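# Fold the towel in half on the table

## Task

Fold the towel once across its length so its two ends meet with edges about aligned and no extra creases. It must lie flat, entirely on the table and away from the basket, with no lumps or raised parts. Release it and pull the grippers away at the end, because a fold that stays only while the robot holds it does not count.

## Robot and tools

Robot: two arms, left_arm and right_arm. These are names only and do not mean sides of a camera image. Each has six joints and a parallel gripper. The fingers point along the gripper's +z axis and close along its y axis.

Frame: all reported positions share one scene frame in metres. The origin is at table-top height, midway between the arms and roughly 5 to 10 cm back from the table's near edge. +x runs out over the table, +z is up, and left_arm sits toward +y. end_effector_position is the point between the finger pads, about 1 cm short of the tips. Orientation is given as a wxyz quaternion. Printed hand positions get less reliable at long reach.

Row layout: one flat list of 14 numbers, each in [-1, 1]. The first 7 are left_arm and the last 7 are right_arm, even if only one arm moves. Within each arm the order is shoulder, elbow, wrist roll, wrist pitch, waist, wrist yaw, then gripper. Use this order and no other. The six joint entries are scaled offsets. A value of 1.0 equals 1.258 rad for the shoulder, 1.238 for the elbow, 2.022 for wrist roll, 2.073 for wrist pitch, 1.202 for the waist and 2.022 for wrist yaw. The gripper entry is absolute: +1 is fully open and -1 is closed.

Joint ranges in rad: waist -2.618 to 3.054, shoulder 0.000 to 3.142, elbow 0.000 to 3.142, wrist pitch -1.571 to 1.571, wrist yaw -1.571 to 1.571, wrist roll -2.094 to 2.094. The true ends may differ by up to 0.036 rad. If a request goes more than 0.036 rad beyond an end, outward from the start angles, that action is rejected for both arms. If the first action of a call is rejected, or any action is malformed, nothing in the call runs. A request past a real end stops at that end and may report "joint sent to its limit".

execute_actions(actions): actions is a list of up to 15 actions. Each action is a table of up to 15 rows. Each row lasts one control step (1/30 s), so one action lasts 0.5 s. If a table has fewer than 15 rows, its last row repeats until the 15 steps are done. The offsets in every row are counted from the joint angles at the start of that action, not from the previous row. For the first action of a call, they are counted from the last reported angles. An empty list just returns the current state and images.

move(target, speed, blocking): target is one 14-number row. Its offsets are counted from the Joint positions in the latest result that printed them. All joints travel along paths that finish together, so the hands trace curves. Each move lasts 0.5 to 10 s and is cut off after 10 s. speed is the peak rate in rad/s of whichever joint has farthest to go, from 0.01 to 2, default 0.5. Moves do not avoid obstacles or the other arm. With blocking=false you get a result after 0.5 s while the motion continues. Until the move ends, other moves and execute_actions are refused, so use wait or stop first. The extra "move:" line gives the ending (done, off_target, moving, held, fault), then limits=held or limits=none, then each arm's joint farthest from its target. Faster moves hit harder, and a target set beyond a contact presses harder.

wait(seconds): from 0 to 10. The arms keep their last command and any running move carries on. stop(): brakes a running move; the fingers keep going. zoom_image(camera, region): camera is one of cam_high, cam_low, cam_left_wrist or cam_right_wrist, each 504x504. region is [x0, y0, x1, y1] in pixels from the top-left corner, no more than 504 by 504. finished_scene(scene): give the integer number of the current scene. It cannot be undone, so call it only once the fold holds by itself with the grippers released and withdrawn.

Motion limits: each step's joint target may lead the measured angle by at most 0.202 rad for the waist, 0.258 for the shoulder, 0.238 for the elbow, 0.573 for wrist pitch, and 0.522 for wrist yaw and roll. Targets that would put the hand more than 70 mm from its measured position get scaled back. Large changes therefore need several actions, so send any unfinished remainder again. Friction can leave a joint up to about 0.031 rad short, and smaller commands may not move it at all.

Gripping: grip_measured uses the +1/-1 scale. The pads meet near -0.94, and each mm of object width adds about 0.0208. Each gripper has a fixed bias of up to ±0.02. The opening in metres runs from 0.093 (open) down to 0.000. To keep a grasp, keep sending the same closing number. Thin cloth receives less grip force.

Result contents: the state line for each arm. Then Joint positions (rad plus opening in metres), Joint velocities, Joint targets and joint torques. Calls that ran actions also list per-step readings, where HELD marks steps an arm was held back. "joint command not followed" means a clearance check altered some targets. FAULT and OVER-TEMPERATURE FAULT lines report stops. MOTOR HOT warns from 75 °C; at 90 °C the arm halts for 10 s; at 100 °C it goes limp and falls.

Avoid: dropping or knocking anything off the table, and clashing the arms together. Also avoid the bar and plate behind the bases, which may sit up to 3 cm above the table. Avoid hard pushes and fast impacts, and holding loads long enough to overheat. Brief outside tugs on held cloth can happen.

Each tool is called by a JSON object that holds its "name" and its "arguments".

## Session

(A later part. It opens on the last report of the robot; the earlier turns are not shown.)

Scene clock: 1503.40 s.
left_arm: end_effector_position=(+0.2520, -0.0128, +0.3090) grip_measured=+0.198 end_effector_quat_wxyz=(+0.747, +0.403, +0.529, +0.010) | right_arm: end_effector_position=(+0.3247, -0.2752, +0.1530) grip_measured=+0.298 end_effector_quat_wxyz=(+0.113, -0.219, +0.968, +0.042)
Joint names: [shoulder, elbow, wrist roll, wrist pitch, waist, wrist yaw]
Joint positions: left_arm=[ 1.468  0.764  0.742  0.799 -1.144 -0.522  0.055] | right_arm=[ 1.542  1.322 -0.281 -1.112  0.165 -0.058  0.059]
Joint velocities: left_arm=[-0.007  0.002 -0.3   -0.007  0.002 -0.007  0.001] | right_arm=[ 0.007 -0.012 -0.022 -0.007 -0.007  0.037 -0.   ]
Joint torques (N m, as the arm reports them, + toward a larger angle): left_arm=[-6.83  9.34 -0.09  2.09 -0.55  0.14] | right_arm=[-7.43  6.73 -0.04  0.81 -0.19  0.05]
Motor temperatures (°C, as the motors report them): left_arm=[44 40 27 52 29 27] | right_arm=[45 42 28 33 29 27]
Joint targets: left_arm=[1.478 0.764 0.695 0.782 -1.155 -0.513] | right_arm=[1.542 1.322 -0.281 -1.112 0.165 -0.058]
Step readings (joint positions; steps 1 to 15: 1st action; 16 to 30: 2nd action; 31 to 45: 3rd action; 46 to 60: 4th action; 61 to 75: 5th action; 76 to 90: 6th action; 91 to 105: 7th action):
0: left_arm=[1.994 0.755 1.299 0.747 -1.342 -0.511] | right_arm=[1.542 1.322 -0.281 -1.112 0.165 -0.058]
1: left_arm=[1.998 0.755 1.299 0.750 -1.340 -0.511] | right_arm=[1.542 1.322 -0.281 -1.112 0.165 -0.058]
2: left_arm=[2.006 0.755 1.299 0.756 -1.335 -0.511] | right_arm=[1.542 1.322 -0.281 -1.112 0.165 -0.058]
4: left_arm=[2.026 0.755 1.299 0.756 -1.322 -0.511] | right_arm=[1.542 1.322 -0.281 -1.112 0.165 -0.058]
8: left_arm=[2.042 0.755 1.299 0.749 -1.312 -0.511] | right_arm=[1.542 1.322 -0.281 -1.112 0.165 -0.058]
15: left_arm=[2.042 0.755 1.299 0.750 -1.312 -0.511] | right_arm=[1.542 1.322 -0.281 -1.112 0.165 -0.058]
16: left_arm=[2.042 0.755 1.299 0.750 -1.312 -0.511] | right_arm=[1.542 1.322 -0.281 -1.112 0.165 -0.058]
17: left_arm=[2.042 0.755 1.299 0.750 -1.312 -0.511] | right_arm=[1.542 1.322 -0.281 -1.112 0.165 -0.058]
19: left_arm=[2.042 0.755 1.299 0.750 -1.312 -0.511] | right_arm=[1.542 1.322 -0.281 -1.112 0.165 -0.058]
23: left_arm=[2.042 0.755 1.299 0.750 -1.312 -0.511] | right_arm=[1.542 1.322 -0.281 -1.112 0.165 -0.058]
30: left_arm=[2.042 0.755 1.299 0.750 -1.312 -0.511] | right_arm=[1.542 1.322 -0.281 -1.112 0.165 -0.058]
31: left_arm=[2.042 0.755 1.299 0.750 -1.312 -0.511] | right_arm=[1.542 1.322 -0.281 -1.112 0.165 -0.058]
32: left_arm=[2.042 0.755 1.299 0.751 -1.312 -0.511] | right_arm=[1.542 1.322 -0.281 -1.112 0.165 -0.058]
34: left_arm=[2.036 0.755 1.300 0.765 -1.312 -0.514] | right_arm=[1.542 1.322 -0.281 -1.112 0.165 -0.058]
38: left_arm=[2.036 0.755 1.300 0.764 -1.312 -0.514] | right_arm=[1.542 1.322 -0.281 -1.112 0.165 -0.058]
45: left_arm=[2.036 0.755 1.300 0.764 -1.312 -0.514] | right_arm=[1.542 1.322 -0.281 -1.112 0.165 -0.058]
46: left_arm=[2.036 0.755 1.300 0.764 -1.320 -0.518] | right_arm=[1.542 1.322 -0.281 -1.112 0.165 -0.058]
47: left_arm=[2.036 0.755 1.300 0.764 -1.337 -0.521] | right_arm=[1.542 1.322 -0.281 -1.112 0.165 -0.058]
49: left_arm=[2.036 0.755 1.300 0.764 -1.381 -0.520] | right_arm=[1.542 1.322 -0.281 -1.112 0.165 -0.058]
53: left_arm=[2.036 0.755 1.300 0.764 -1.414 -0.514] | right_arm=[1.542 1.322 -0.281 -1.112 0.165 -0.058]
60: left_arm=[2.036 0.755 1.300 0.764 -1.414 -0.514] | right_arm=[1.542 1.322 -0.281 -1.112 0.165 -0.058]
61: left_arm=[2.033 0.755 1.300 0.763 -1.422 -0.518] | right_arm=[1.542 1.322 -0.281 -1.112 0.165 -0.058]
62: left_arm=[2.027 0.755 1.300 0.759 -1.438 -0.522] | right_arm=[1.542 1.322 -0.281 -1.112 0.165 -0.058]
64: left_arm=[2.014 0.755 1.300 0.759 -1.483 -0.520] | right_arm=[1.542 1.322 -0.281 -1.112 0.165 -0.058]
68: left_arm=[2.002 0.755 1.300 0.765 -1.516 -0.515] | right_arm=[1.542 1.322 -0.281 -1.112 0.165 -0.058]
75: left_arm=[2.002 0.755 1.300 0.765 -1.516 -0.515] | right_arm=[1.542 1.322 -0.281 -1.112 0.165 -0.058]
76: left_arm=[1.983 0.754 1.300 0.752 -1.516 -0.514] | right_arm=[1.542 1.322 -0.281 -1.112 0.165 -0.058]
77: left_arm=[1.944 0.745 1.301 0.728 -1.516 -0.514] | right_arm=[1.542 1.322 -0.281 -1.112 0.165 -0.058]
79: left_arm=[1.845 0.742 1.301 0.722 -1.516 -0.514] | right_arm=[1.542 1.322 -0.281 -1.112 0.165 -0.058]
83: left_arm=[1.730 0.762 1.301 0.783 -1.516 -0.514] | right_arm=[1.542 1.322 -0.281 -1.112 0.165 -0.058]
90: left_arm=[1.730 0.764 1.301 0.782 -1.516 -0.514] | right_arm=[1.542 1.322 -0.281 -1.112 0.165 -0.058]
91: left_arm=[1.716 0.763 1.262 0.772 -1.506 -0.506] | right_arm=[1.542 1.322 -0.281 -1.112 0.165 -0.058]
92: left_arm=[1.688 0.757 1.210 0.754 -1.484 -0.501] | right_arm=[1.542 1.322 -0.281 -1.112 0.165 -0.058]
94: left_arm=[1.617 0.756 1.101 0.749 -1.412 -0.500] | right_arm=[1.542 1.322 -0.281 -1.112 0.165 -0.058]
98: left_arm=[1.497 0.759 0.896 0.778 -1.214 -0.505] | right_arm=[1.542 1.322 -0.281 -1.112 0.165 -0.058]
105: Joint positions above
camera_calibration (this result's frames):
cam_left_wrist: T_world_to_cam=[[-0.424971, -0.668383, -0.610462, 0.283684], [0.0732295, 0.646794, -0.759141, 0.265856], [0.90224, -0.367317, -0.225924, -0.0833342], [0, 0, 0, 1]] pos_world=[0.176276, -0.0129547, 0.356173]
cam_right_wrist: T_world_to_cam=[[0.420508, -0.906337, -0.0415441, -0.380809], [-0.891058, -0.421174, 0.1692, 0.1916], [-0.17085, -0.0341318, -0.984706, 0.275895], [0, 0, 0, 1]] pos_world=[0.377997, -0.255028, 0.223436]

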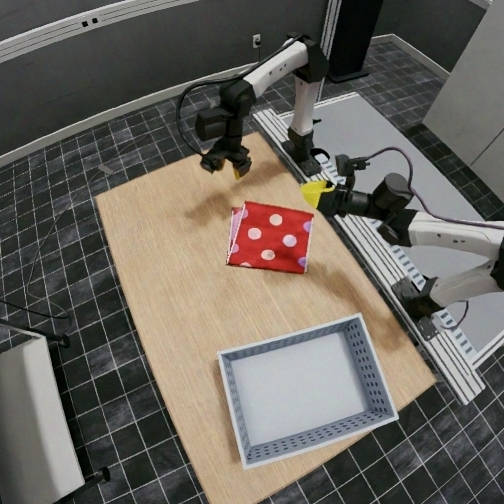

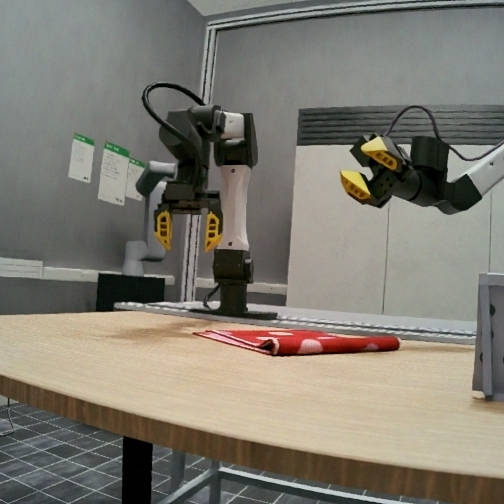

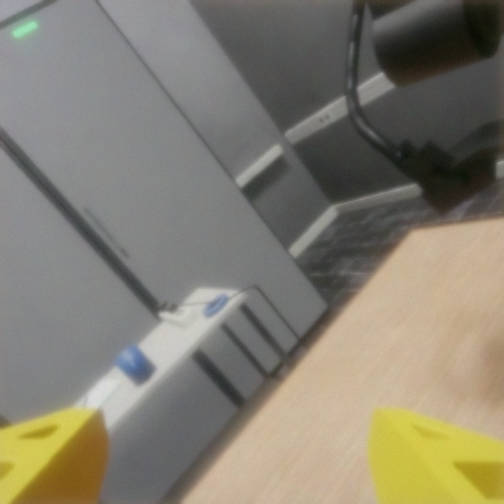

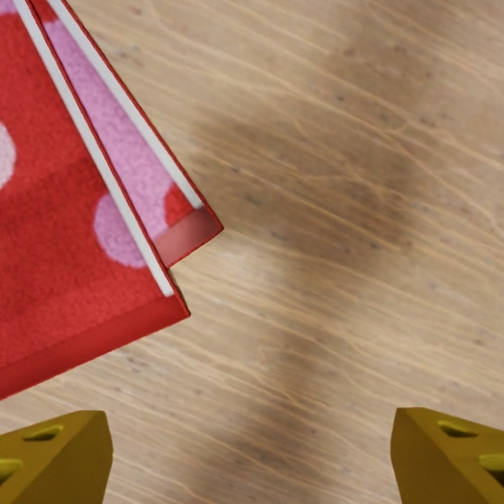

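{"name": "move", "arguments": {"target": [-0.1,0.1,-0.3,-0.3,0.5,0.25,0.2, 0.13,-0.18,-0.03,0.054,0.2,0.03,0.1], "speed": 0.9}}

Scene clock: 1527.03 s.
left_arm: end_effector_position=(+0.3768, +0.1218, +0.2664) grip_measured=+0.198 end_effector_quat_wxyz=(+0.600, +0.257, +0.746, -0.131) | right_arm: end_effector_position=(+0.2680, -0.2257, +0.0562) grip_measured=+0.103 end_effector_quat_wxyz=(-0.022, -0.354, +0.935, +0.021)
Joint names: [shoulder, elbow, wrist roll, wrist pitch, waist, wrist yaw]
Joint positions: left_arm=[ 1.35   0.877  0.143  0.193 -0.545 -0.028  0.055] | right_arm=[ 1.701  1.114 -0.333 -1.019  0.392 -0.001  0.05 ]
Joint velocities: left_arm=[ 0.002  0.007 -0.051 -0.022  0.007  0.037 -0.   ] | right_arm=[-0.012 -0.002  0.022 -0.022 -0.007 -0.007 -0.   ]
Joint torques (N m, as the arm reports them, + toward a larger angle): left_arm=[-7.69 11.24 -0.06  2.23  0.32  0.02] | right_arm=[-7.62  4.77 -0.12  0.49  1.07  0.12]
Motor temperatures (°C, as the motors report them): left_arm=[41 42 27 51 29 27] | right_arm=[45 42 28 33 29 27]
Joint targets: left_arm=[1.342 0.888 0.135 0.177 -0.543 -0.017] | right_arm=[1.706 1.099 -0.341 -1.000 0.406 0.002]
move: done; limits=none; left_arm: farthest joint: the wrist pitch, 0.016 radians from its target (0.622 radians at the start); right_arm: farthest joint: the wrist pitch, 0.019 radians from its target (0.112 radians at the start)
camera_calibration (this result's frames):
cam_left_wrist: T_world_to_cam=[[-0.551768, -0.827402, -0.104679, 0.333093], [-0.475346, 0.415131, -0.775701, 0.376645], [0.685272, -0.378249, -0.622358, 0.0325814], [0, 0, 0, 1]] pos_world=[0.340499, 0.131569, 0.347309]
cam_right_wrist: T_world_to_cam=[[0.64772, -0.7595, -0.0601526, -0.342852], [-0.672943, -0.607343, 0.422235, 0.0635874], [-0.357221, -0.233011, -0.904488, 0.173128], [0, 0, 0, 1]] pos_world=[0.326708, -0.181436, 0.10912]

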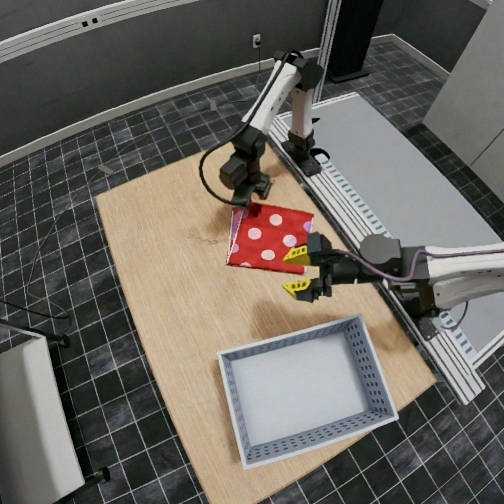

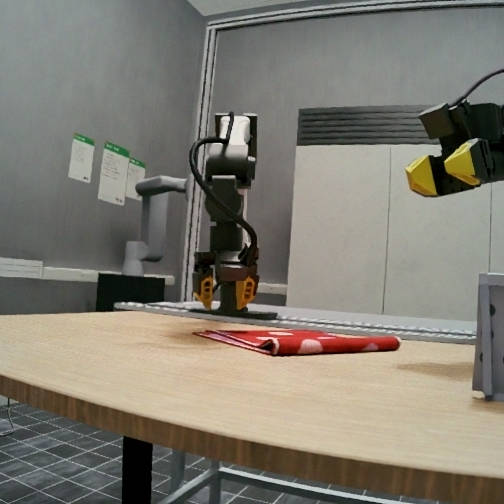

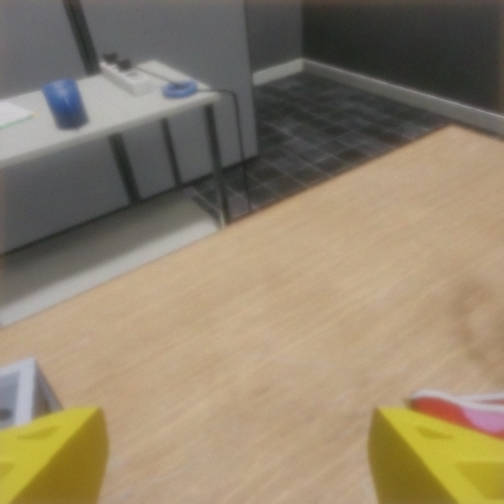

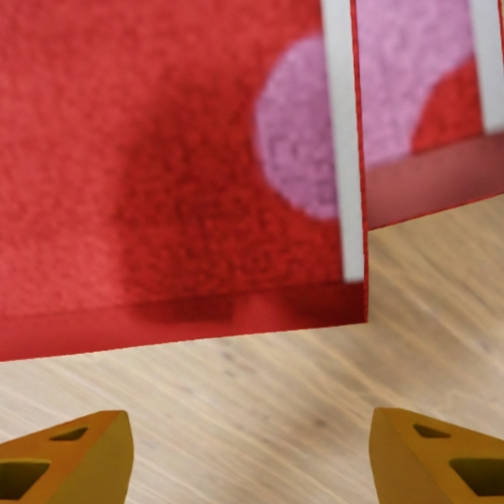

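{"name": "execute_actions", "arguments": {"actions": [[[0,0,0,0,0,0,0.2,0.03,0.07,0,0,0.06,0,0.1]],[[0,0,0,0,0,0,0.2,0.13,0,0,0,0,0,0.1]]]}}

Scene clock: 1534.80 s.
left_arm: end_effector_position=(+0.3767, +0.1217, +0.2663) grip_measured=+0.198 end_effector_quat_wxyz=(+0.600, +0.257, +0.746, -0.131) | right_arm: end_effector_position=(+0.2664, -0.2063, +0.0207) grip_measured=+0.102 end_effector_quat_wxyz=(-0.083, -0.384, +0.920, +0.013)
Joint names: [shoulder, elbow, wrist roll, wrist pitch, waist, wrist yaw]
Joint positions: left_arm=[ 1.35   0.877  0.143  0.192 -0.545 -0.027  0.055] | right_arm=[ 1.891  1.183 -0.333 -1.023  0.456  0.007  0.05 ]
Joint velocities: left_arm=[-0.022 -0.002  0.022 -0.007 -0.017 -0.022  0.   ] | right_arm=[-0.012  0.007 -0.007  0.051 -0.007  0.037 -0.   ]
Joint torques (N m, as the arm reports them, + toward a larger angle): left_arm=[-7.01 10.2   0.04  2.4   0.21 -0.02] | right_arm=[-9.29  4.69 -0.04  0.05 -0.17  0.03]
Motor temperatures (°C, as the motors report them): left_arm=[41 43 27 52 29 27] | right_arm=[45 41 28 32 29 27]
Joint targets: left_arm=[1.350 0.877 0.143 0.192 -0.545 -0.027] | right_arm=[1.892 1.176 -0.333 -1.023 0.456 0.003]
Step readings (joint positions; steps 1 to 15: 1st action; 16 to 30: 2nd action):
0: left_arm=[1.350 0.877 0.143 0.192 -0.545 -0.027] | right_arm=[1.701 1.114 -0.333 -1.019 0.392 -0.001]
1: left_arm=[1.350 0.877 0.143 0.192 -0.545 -0.027] | right_arm=[1.705 1.122 -0.333 -1.025 0.399 0.002]
2: left_arm=[1.350 0.877 0.143 0.192 -0.545 -0.027] | right_arm=[1.715 1.138 -0.333 -1.029 0.412 0.004]
4: left_arm=[1.350 0.877 0.143 0.192 -0.545 -0.027] | right_arm=[1.727 1.165 -0.333 -1.025 0.442 0.004]
8: left_arm=[1.350 0.877 0.143 0.192 -0.545 -0.027] | right_arm=[1.729 1.176 -0.333 -1.023 0.456 0.002]
15: left_arm=[1.350 0.877 0.143 0.192 -0.545 -0.027] | right_arm=[1.729 1.176 -0.333 -1.023 0.456 0.002]
16: left_arm=[1.350 0.877 0.143 0.192 -0.545 -0.027] | right_arm=[1.744 1.178 -0.333 -1.026 0.456 0.002]
17: left_arm=[1.350 0.877 0.143 0.192 -0.545 -0.027] | right_arm=[1.775 1.183 -0.333 -1.024 0.456 0.002]
19: left_arm=[1.350 0.877 0.143 0.192 -0.545 -0.027] | right_arm=[1.853 1.183 -0.333 -1.020 0.456 0.002]
23: left_arm=[1.350 0.877 0.143 0.192 -0.545 -0.027] | right_arm=[1.891 1.183 -0.333 -1.023 0.456 0.007]
30: Joint positions above
camera_calibration (this result's frames):
cam_left_wrist: T_world_to_cam=[[-0.552374, -0.827068, -0.104118, 0.332991], [-0.475534, 0.415225, -0.775536, 0.376593], [0.684653, -0.378874, -0.622659, 0.0329386], [0, 0, 0, 1]] pos_world=[0.340467, 0.131515, 0.347241]
cam_right_wrist: T_world_to_cam=[[0.690794, -0.717295, -0.0910597, -0.331314], [-0.578639, -0.62394, 0.525239, 0.0586187], [-0.433567, -0.310141, -0.846069, 0.14817], [0, 0, 0, 1]] pos_world=[0.32703, -0.155121, 0.0644035]

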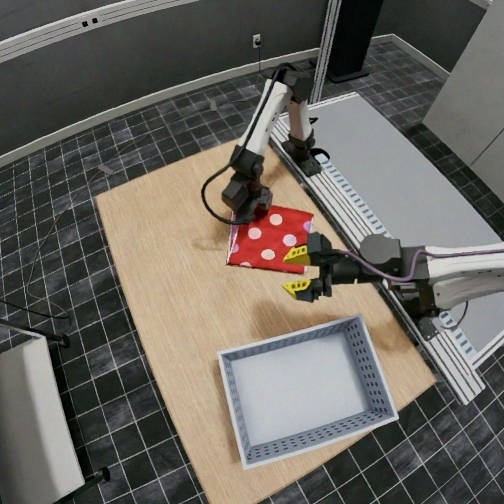

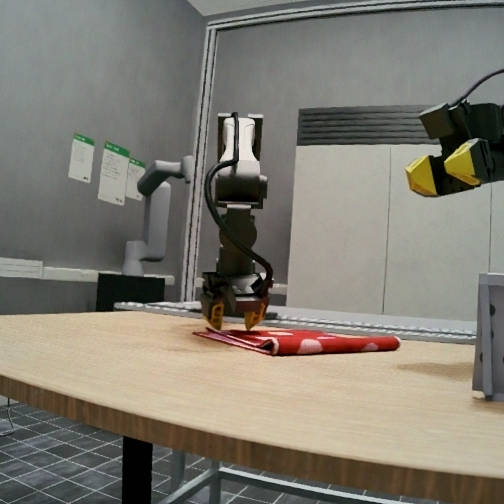

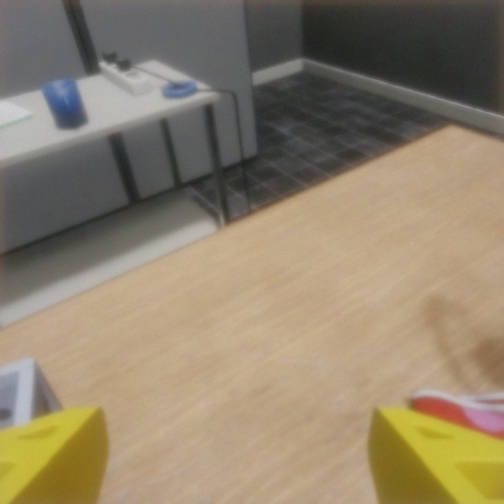

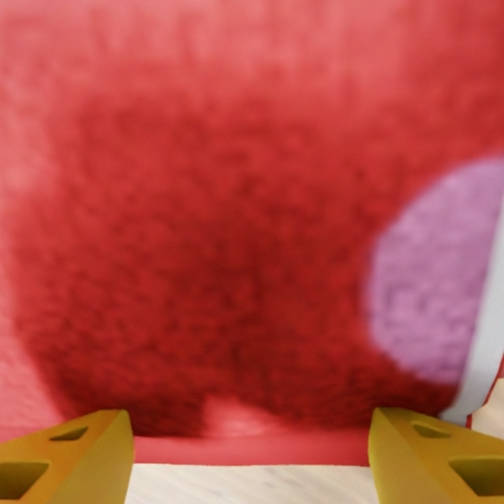

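{"name": "execute_actions", "arguments": {"actions": [[[0,0,0,0,0,0,0.2,0.04,0.01,0,0,0,0,-0.2]],[[0,0,0,0,0,0,0.2,0.04,0,0,0,0,0,-0.5]],[[0,0,0,0,0,0,0.2,0.04,0,0,0,0,0,-0.75]],[[0,0,0,0,0,0,0.2,0.04,0,0,0,0,0,-1]],[[0,0,0,0,0,0,0.2,-0.09,0,0,0,0,0,-1]]]}}

Scene clock: 1546.10 s.
left_arm: end_effector_position=(+0.3767, +0.1217, +0.2663) grip_measured=+0.198 end_effector_quat_wxyz=(+0.600, +0.257, +0.746, -0.131) | right_arm: end_effector_position=(+0.2712, -0.2086, +0.0449) grip_measured=-0.997 end_effector_quat_wxyz=(-0.051, -0.384, +0.922, +0.006)
Joint names: [shoulder, elbow, wrist roll, wrist pitch, waist, wrist yaw]
Joint positions: left_arm=[ 1.35   0.877  0.143  0.192 -0.545 -0.027  0.055] | right_arm=[ 1.808  1.188 -0.333 -1.048  0.456  0.025  0.   ]
Joint velocities: left_arm=[ 0.012  0.007 -0.022  0.037 -0.007 -0.037  0.   ] | right_arm=[-0.032  0.017  0.066 -0.066 -0.002  0.051  0.   ]
Joint torques (N m, as the arm reports them, + toward a larger angle): left_arm=[-7.04 10.16  0.03  2.4   0.19 -0.03] | right_arm=[-9.68  5.82 -0.04  0.2  -0.18  0.1 ]
Motor temperatures (°C, as the motors report them): left_arm=[40 44 27 52 29 27] | right_arm=[45 41 28 32 29 27]
Joint targets: left_arm=[1.350 0.877 0.143 0.192 -0.545 -0.027] | right_arm=[1.800 1.190 -0.333 -1.046 0.456 0.025]
Step readings (joint positions; steps 1 to 15: 1st action; 16 to 30: 2nd action; 31 to 45: 3rd action; 46 to 60: 4th action; 61 to 75: 5th action):
0: left_arm=[1.350 0.877 0.143 0.192 -0.545 -0.027] | right_arm=[1.891 1.183 -0.333 -1.023 0.456 0.007]
1: left_arm=[1.350 0.877 0.143 0.192 -0.545 -0.027] | right_arm=[1.895 1.183 -0.333 -1.024 0.456 0.008]
2: left_arm=[1.350 0.877 0.143 0.192 -0.545 -0.027] | right_arm=[1.900 1.183 -0.333 -1.023 0.456 0.013]
4: left_arm=[1.350 0.877 0.143 0.192 -0.545 -0.027] | right_arm=[1.903 1.189 -0.333 -1.025 0.456 0.020]
8: left_arm=[1.350 0.877 0.143 0.192 -0.545 -0.027] | right_arm=[1.905 1.190 -0.333 -1.027 0.456 0.022]
15: left_arm=[1.350 0.877 0.143 0.192 -0.545 -0.027] | right_arm=[1.905 1.190 -0.333 -1.027 0.456 0.022]
16: left_arm=[1.350 0.877 0.143 0.192 -0.545 -0.027] | right_arm=[1.906 1.190 -0.333 -1.027 0.456 0.024]
17: left_arm=[1.350 0.877 0.143 0.192 -0.545 -0.027] | right_arm=[1.908 1.190 -0.333 -1.029 0.456 0.026]
19: left_arm=[1.350 0.877 0.143 0.192 -0.545 -0.027] | right_arm=[1.909 1.190 -0.333 -1.033 0.456 0.026]
23: left_arm=[1.350 0.877 0.143 0.192 -0.545 -0.027] | right_arm=[1.909 1.190 -0.333 -1.033 0.456 0.026]
30: left_arm=[1.350 0.877 0.143 0.192 -0.545 -0.027] | right_arm=[1.909 1.190 -0.333 -1.033 0.456 0.026]
31: left_arm=[1.350 0.877 0.143 0.192 -0.545 -0.027] | right_arm=[1.909 1.190 -0.333 -1.033 0.456 0.026]
32: left_arm=[1.350 0.877 0.143 0.192 -0.545 -0.027] | right_arm=[1.910 1.190 -0.333 -1.038 0.456 0.026]
34: left_arm=[1.350 0.877 0.143 0.192 -0.545 -0.027] | right_arm=[1.912 1.190 -0.333 -1.040 0.456 0.026]
38: left_arm=[1.350 0.877 0.143 0.192 -0.545 -0.027] | right_arm=[1.912 1.190 -0.333 -1.040 0.456 0.026]
45: left_arm=[1.350 0.877 0.143 0.192 -0.545 -0.027] | right_arm=[1.912 1.190 -0.333 -1.040 0.456 0.026]
46: left_arm=[1.350 0.877 0.143 0.192 -0.545 -0.027] | right_arm=[1.912 1.190 -0.333 -1.041 0.456 0.026]
47: left_arm=[1.350 0.877 0.143 0.192 -0.545 -0.027] | right_arm=[1.912 1.190 -0.333 -1.045 0.456 0.025]
49: left_arm=[1.350 0.877 0.143 0.192 -0.545 -0.027] | right_arm=[1.914 1.190 -0.333 -1.046 0.456 0.025]
53: left_arm=[1.350 0.877 0.143 0.192 -0.545 -0.027] | right_arm=[1.914 1.190 -0.333 -1.046 0.456 0.025]
60: left_arm=[1.350 0.877 0.143 0.192 -0.545 -0.027] | right_arm=[1.914 1.190 -0.333 -1.046 0.456 0.025]
61: left_arm=[1.350 0.877 0.143 0.192 -0.545 -0.027] | right_arm=[1.901 1.190 -0.333 -1.045 0.456 0.025]
62: left_arm=[1.350 0.877 0.143 0.192 -0.545 -0.027] | right_arm=[1.880 1.188 -0.333 -1.048 0.456 0.025]
64: left_arm=[1.350 0.877 0.143 0.192 -0.545 -0.027] | right_arm=[1.835 1.188 -0.333 -1.048 0.456 0.025]
68: left_arm=[1.350 0.877 0.143 0.192 -0.545 -0.027] | right_arm=[1.808 1.188 -0.333 -1.048 0.456 0.025]
75: Joint positions above
camera_calibration (this result's frames):
cam_left_wrist: T_world_to_cam=[[-0.552374, -0.827068, -0.104118, 0.332991], [-0.475534, 0.415225, -0.775536, 0.376593], [0.684653, -0.378874, -0.622659, 0.0329386], [0, 0, 0, 1]] pos_world=[0.340467, 0.131515, 0.347241]
cam_right_wrist: T_world_to_cam=[[0.695296, -0.716672, -0.054268, -0.336793], [-0.611449, -0.629514, 0.479418, 0.0571198], [-0.377748, -0.300155, -0.875907, 0.158244], [0, 0, 0, 1]] pos_world=[0.328873, -0.157915, 0.0929457]

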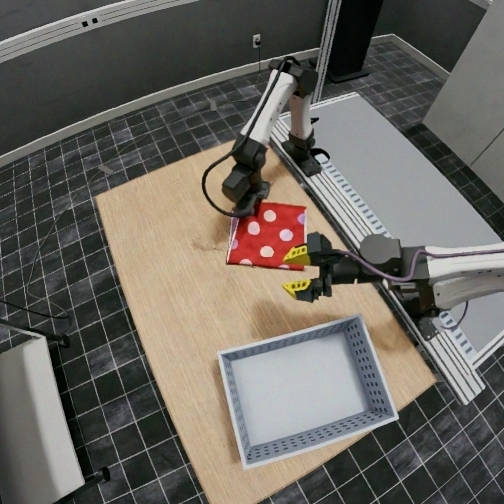

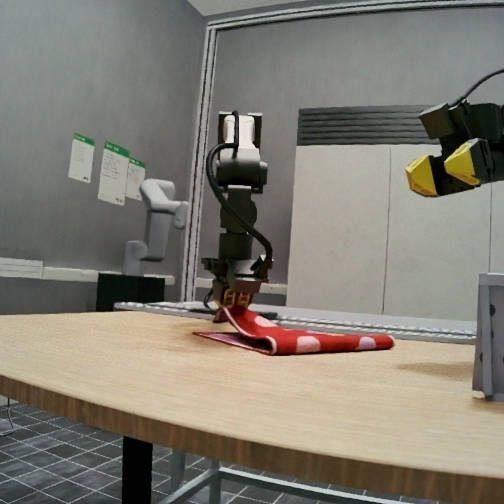

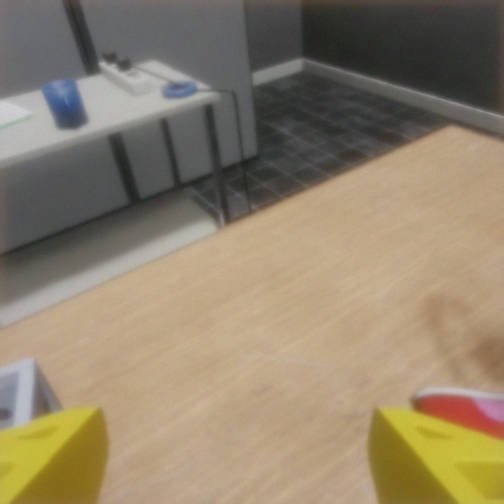

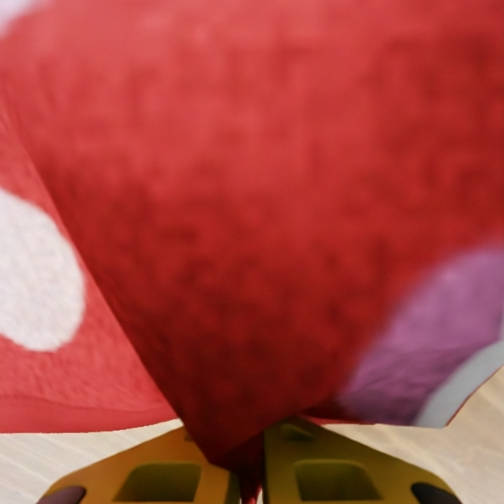

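{"name": "move", "arguments": {"target": [0,0,0,0,0,0,0.2, 0.09,0.135,0,0,-0.065,0,-1], "speed": 0.2}}

{"name": "zoom_image", "arguments": {"camera": "cam_high", "region": [200,170,360,300]}}

Scene clock: 1556.93 s.
left_arm: end_effector_position=(+0.3767, +0.1217, +0.2663) grip_measured=+0.198 end_effector_quat_wxyz=(+0.600, +0.257, +0.746, -0.131) | right_arm: end_effector_position=(+0.3142, -0.2141, +0.0432) grip_measured=-0.997 end_effector_quat_wxyz=(-0.036, -0.350, +0.936, +0.008)
Joint names: [shoulder, elbow, wrist roll, wrist pitch, waist, wrist yaw]
Joint positions: left_arm=[ 1.35   0.877  0.143  0.192 -0.545 -0.027  0.055] | right_arm=[ 1.912  1.326 -0.333 -1.049  0.383  0.025  0.   ]
Joint velocities: left_arm=[ 0.002  0.002  0.037 -0.007 -0.012  0.007  0.   ] | right_arm=[-0.002  0.007 -0.022  0.051  0.002 -0.007  0.   ]
Joint torques (N m, as the arm reports them, + toward a larger angle): left_arm=[-7.03 10.2   0.04  2.41  0.18 -0.03] | right_arm=[-9.29  7.96 -0.04  0.25 -0.7   0.1 ]
Motor temperatures (°C, as the motors report them): left_arm=[40 44 27 53 29 27] | right_arm=[46 41 28 32 29 27]
Joint targets: left_arm=[1.350 0.877 0.143 0.192 -0.545 -0.027] | right_arm=[1.921 1.355 -0.333 -1.048 0.378 0.025]
move: off_target (right_arm); limits=none; left_arm: farthest joint: the waist, 0.000 radians from its target (0.000 radians at the start); right_arm: farthest joint: the elbow, 0.029 radians from its target (0.167 radians at the start)
camera_calibration (this result's frames):
cam_left_wrist: T_world_to_cam=[[-0.552374, -0.827068, -0.104118, 0.332991], [-0.475534, 0.415225, -0.775536, 0.376593], [0.684653, -0.378874, -0.622659, 0.0329386], [0, 0, 0, 1]] pos_world=[0.340467, 0.131515, 0.347241]
cam_right_wrist: T_world_to_cam=[[0.641918, -0.765482, -0.0444866, -0.364882], [-0.66933, -0.587702, 0.454538, 0.108929], [-0.374085, -0.261999, -0.889616, 0.178957], [0, 0, 0, 1]] pos_world=[0.374078, -0.168407, 0.0934581]

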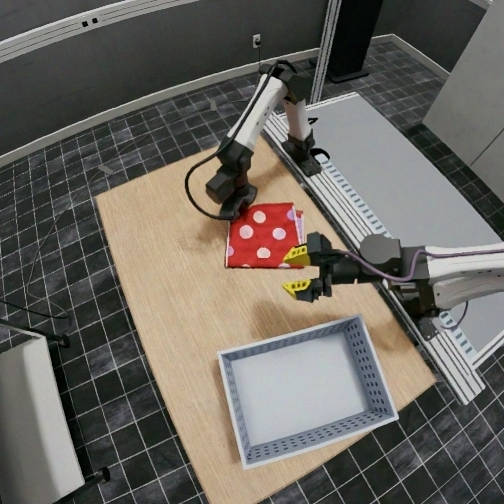

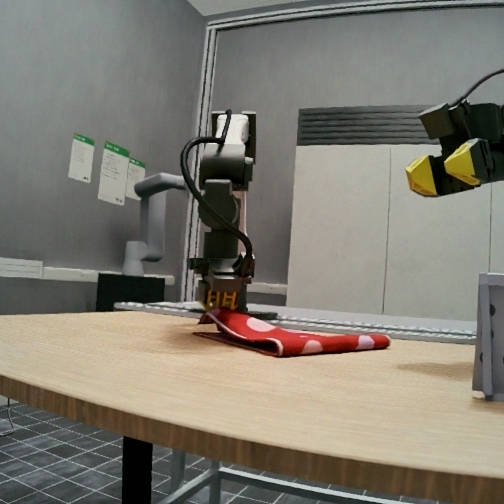

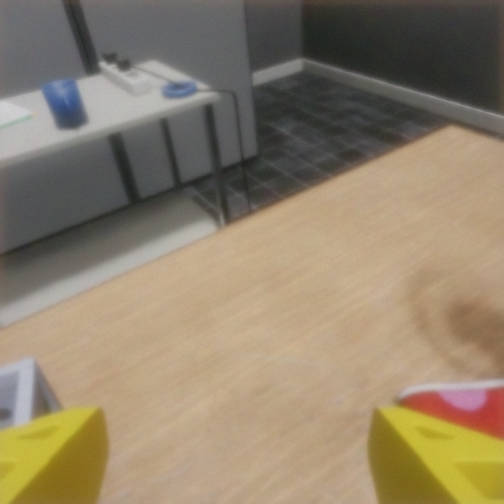

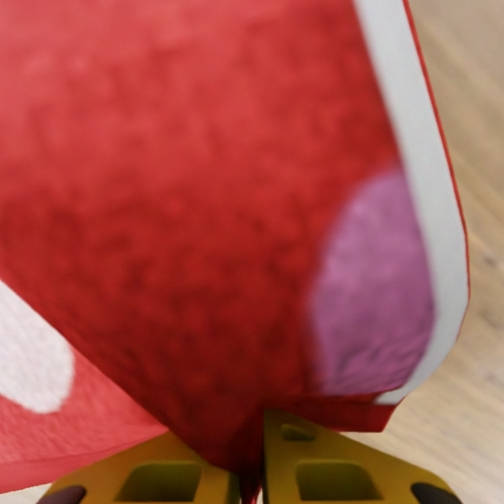

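Region (200, 170, 360, 300) of cam_high's 504x504 image, scaled by 3.150, with more detail than that image has; it fills the top 410 rows of this view, and the rest is white.

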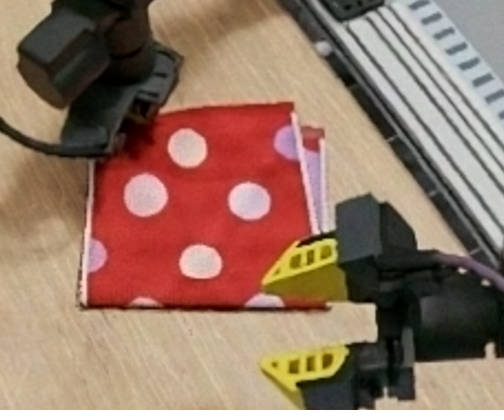

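{"name": "execute_actions", "arguments": {"actions": [[[0,0,0,0,0,0,0.2,0,0,0,0,0.07,0,-1]],[[0,0,0,0,0,0,0.2,0.09,0,0,0,0,0,-1]],[[0,0,0,0,0,0,0.2,0,0,0,0,0,0,-0.3]],[[0,0,0,0,0,0,0.2,0,0,0,0,0,0,0.3]],[[0,0,0,0,0,0,0.2,-0.15,0,0,0,0,0,0.3]],[[0,0,0,0,0,0,0.2,-0.3,0,0,0,-0.2,0,0.3]],[[0,0,0,0,0.2,0,0.2,-0.2,0,0,0,-0.2,0,0.3]]]}}

{"name": "zoom_image", "arguments": {"camera": "cam_high", "region": [200,170,360,300]}}

{"name": "zoom_image", "arguments": {"camera": "cam_low", "region": [180,250,420,370]}}

Scene clock: 1571.57 s.
left_arm: end_effector_position=(+0.4235, +0.2243, +0.2623) grip_measured=+0.198 end_effector_quat_wxyz=(+0.608, +0.157, +0.776, -0.052) | right_arm: end_effector_position=(+0.3058, -0.3493, +0.2688) grip_measured=+0.298 end_effector_quat_wxyz=(+0.315, -0.139, +0.938, -0.040)
Joint names: [shoulder, elbow, wrist roll, wrist pitch, waist, wrist yaw]
Joint positions: left_arm=[ 1.35   0.877  0.144  0.192 -0.292 -0.036  0.055] | right_arm=[ 1.153  1.323 -0.334 -1.072 -0.024  0.001  0.059]
Joint velocities: left_arm=[-0.007  0.002 -0.051  0.051 -0.002 -0.051 -0.001] | right_arm=[ 0.002 -0.022  0.066  0.007 -0.022  0.007  0.   ]
Joint torques (N m, as the arm reports them, + toward a larger angle): left_arm=[-7.04 10.23  0.02  2.4  -0.83  0.05] | right_arm=[-3.09  7.37 -0.02  1.48 -0.14 -0.01]
Motor temperatures (°C, as the motors report them): left_arm=[39 45 27 53 29 27] | right_arm=[46 41 28 32 29 27]
Joint targets: left_arm=[1.350 0.877 0.143 0.192 -0.305 -0.027] | right_arm=[1.161 1.329 -0.333 -1.073 -0.024 -0.007]
Step readings (joint positions; steps 1 to 15: 1st action; 16 to 30: 2nd action; 31 to 45: 3rd action; 46 to 60: 4th action; 61 to 75: 5th action; 76 to 90: 6th action; 91 to 105: 7th action):
0: left_arm=[1.350 0.877 0.143 0.192 -0.545 -0.027] | right_arm=[1.912 1.326 -0.333 -1.049 0.383 0.025]
1: left_arm=[1.350 0.877 0.143 0.192 -0.545 -0.027] | right_arm=[1.912 1.326 -0.333 -1.049 0.390 0.029]
2: left_arm=[1.350 0.877 0.143 0.192 -0.545 -0.027] | right_arm=[1.912 1.326 -0.333 -1.049 0.403 0.032]
4: left_arm=[1.350 0.877 0.143 0.192 -0.545 -0.027] | right_arm=[1.912 1.326 -0.333 -1.049 0.437 0.031]
8: left_arm=[1.350 0.877 0.143 0.192 -0.545 -0.027] | right_arm=[1.912 1.326 -0.333 -1.049 0.462 0.028]
15: left_arm=[1.350 0.877 0.143 0.192 -0.545 -0.027] | right_arm=[1.912 1.326 -0.333 -1.049 0.462 0.028]
16: left_arm=[1.350 0.877 0.143 0.192 -0.545 -0.027] | right_arm=[1.922 1.327 -0.333 -1.050 0.462 0.028]
17: left_arm=[1.350 0.877 0.143 0.192 -0.545 -0.027] | right_arm=[1.941 1.329 -0.333 -1.048 0.462 0.028]
19: left_arm=[1.350 0.877 0.143 0.192 -0.545 -0.027] | right_arm=[1.992 1.329 -0.333 -1.047 0.462 0.029]
23: left_arm=[1.350 0.877 0.143 0.192 -0.545 -0.027] | right_arm=[1.998 1.340 -0.333 -1.054 0.462 0.029]
30: left_arm=[1.350 0.877 0.143 0.192 -0.545 -0.027] | right_arm=[1.998 1.340 -0.333 -1.054 0.462 0.029]
31: left_arm=[1.350 0.877 0.143 0.192 -0.545 -0.027] | right_arm=[1.998 1.340 -0.333 -1.054 0.462 0.028]
32: left_arm=[1.350 0.877 0.143 0.192 -0.545 -0.027] | right_arm=[1.998 1.340 -0.333 -1.054 0.462 0.027]
34: left_arm=[1.350 0.877 0.143 0.192 -0.545 -0.027] | right_arm=[1.998 1.340 -0.333 -1.062 0.462 0.015]
38: left_arm=[1.350 0.877 0.143 0.192 -0.545 -0.027] | right_arm=[1.998 1.340 -0.333 -1.062 0.462 0.009]
45: left_arm=[1.350 0.877 0.143 0.192 -0.545 -0.027] | right_arm=[1.998 1.340 -0.333 -1.062 0.462 0.009]
46: left_arm=[1.350 0.877 0.143 0.192 -0.545 -0.027] | right_arm=[1.998 1.340 -0.333 -1.063 0.462 0.005]
47: left_arm=[1.350 0.877 0.143 0.192 -0.545 -0.027] | right_arm=[1.996 1.340 -0.333 -1.070 0.463 -0.005]
49: left_arm=[1.350 0.877 0.143 0.192 -0.545 -0.027] | right_arm=[1.993 1.340 -0.333 -1.076 0.465 -0.012]
53: left_arm=[1.350 0.877 0.143 0.192 -0.545 -0.027] | right_arm=[1.993 1.340 -0.333 -1.076 0.465 -0.012]
60: left_arm=[1.350 0.877 0.143 0.192 -0.545 -0.027] | right_arm=[1.993 1.340 -0.333 -1.076 0.465 -0.012]
61: left_arm=[1.350 0.877 0.143 0.192 -0.545 -0.027] | right_arm=[1.974 1.337 -0.333 -1.073 0.465 -0.014]
62: left_arm=[1.350 0.877 0.143 0.192 -0.545 -0.027] | right_arm=[1.941 1.328 -0.333 -1.075 0.465 -0.014]
64: left_arm=[1.350 0.877 0.143 0.192 -0.545 -0.027] | right_arm=[1.861 1.328 -0.333 -1.077 0.465 -0.013]
68: left_arm=[1.350 0.877 0.143 0.192 -0.545 -0.027] | right_arm=[1.795 1.328 -0.333 -1.076 0.465 -0.013]
75: left_arm=[1.350 0.877 0.143 0.192 -0.545 -0.027] | right_arm=[1.798 1.328 -0.333 -1.077 0.465 -0.013]
76: left_arm=[1.350 0.877 0.143 0.192 -0.545 -0.027] | right_arm=[1.783 1.324 -0.333 -1.074 0.452 -0.019]
77: left_arm=[1.350 0.877 0.143 0.192 -0.545 -0.027] | right_arm=[1.753 1.316 -0.333 -1.074 0.424 -0.023]
79: left_arm=[1.350 0.877 0.143 0.192 -0.545 -0.027] | right_arm=[1.660 1.315 -0.333 -1.073 0.336 -0.022]
83: left_arm=[1.350 0.877 0.143 0.192 -0.545 -0.027] | right_arm=[1.445 1.319 -0.333 -1.071 0.219 -0.007]
90: left_arm=[1.350 0.877 0.143 0.192 -0.545 -0.027] | right_arm=[1.412 1.329 -0.333 -1.073 0.216 -0.007]
91: left_arm=[1.350 0.877 0.144 0.192 -0.525 -0.014] | right_arm=[1.397 1.325 -0.334 -1.069 0.200 -0.015]
92: left_arm=[1.350 0.877 0.144 0.192 -0.480 -0.006] | right_arm=[1.366 1.316 -0.334 -1.070 0.161 -0.020]
94: left_arm=[1.350 0.877 0.144 0.192 -0.362 -0.014] | right_arm=[1.275 1.315 -0.334 -1.070 0.053 -0.015]
98: left_arm=[1.350 0.877 0.144 0.192 -0.288 -0.037] | right_arm=[1.151 1.321 -0.334 -1.070 -0.024 0.001]
105: Joint positions above
camera_calibration (this result's frames):
cam_left_wrist: T_world_to_cam=[[-0.320412, -0.941905, -0.100757, 0.369944], [-0.574428, 0.277772, -0.769984, 0.424375], [0.753239, -0.188834, -0.630058, -0.0324599], [0, 0, 0, 1]] pos_world=[0.386757, 0.224443, 0.343585]
cam_right_wrist: T_world_to_cam=[[0.22669, -0.962506, 0.148978, -0.446793], [-0.942704, -0.255275, -0.214811, 0.300912], [0.244787, -0.0917467, -0.965226, 0.231673], [0, 0, 0, 1]] pos_world=[0.328244, -0.33197, 0.354819]

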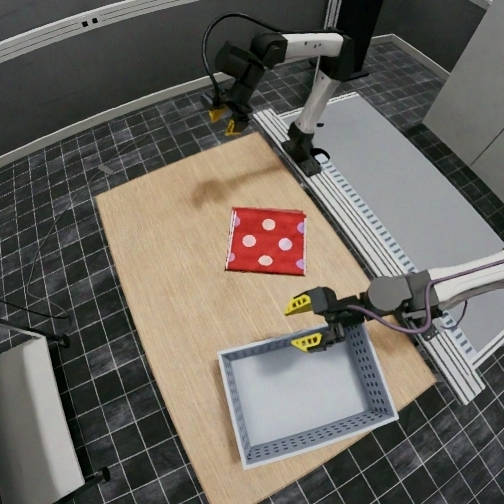

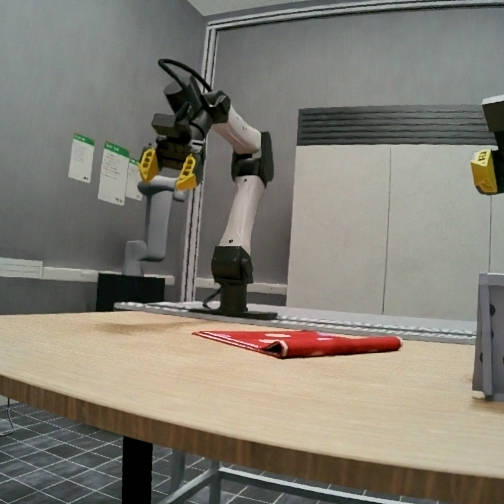

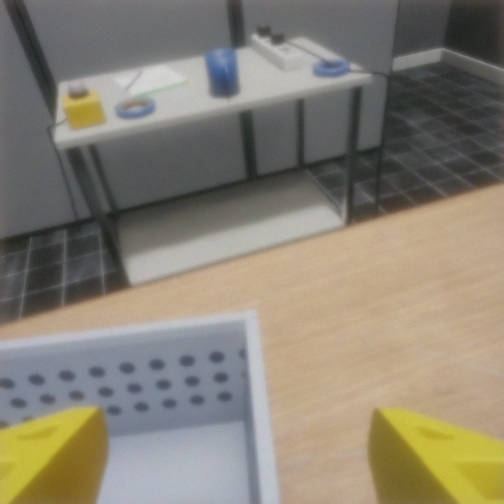

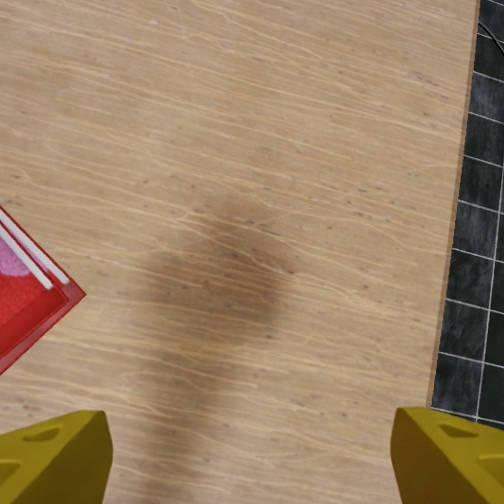

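Region (200, 170, 360, 300) of cam_high's 504x504 image, scaled by 3.150, with more detail than that image has; it fills the top 410 rows of this view, and the rest is white.

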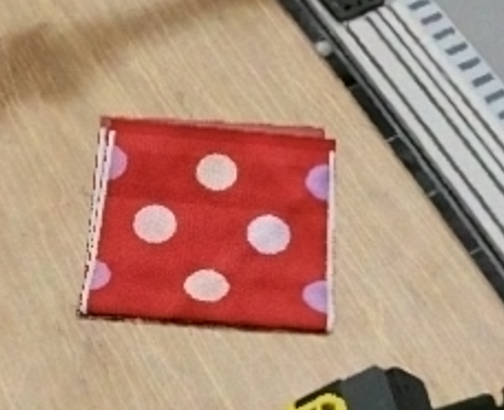

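Region (180, 250, 420, 370) of cam_low's 504x504 image, scaled by 2.100, with more detail than that image has.

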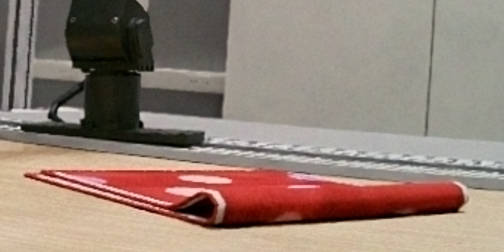

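Aligned and flat.

{"name": "finished_scene", "arguments": {"scene": 2}}

The scene is finished: the task was done.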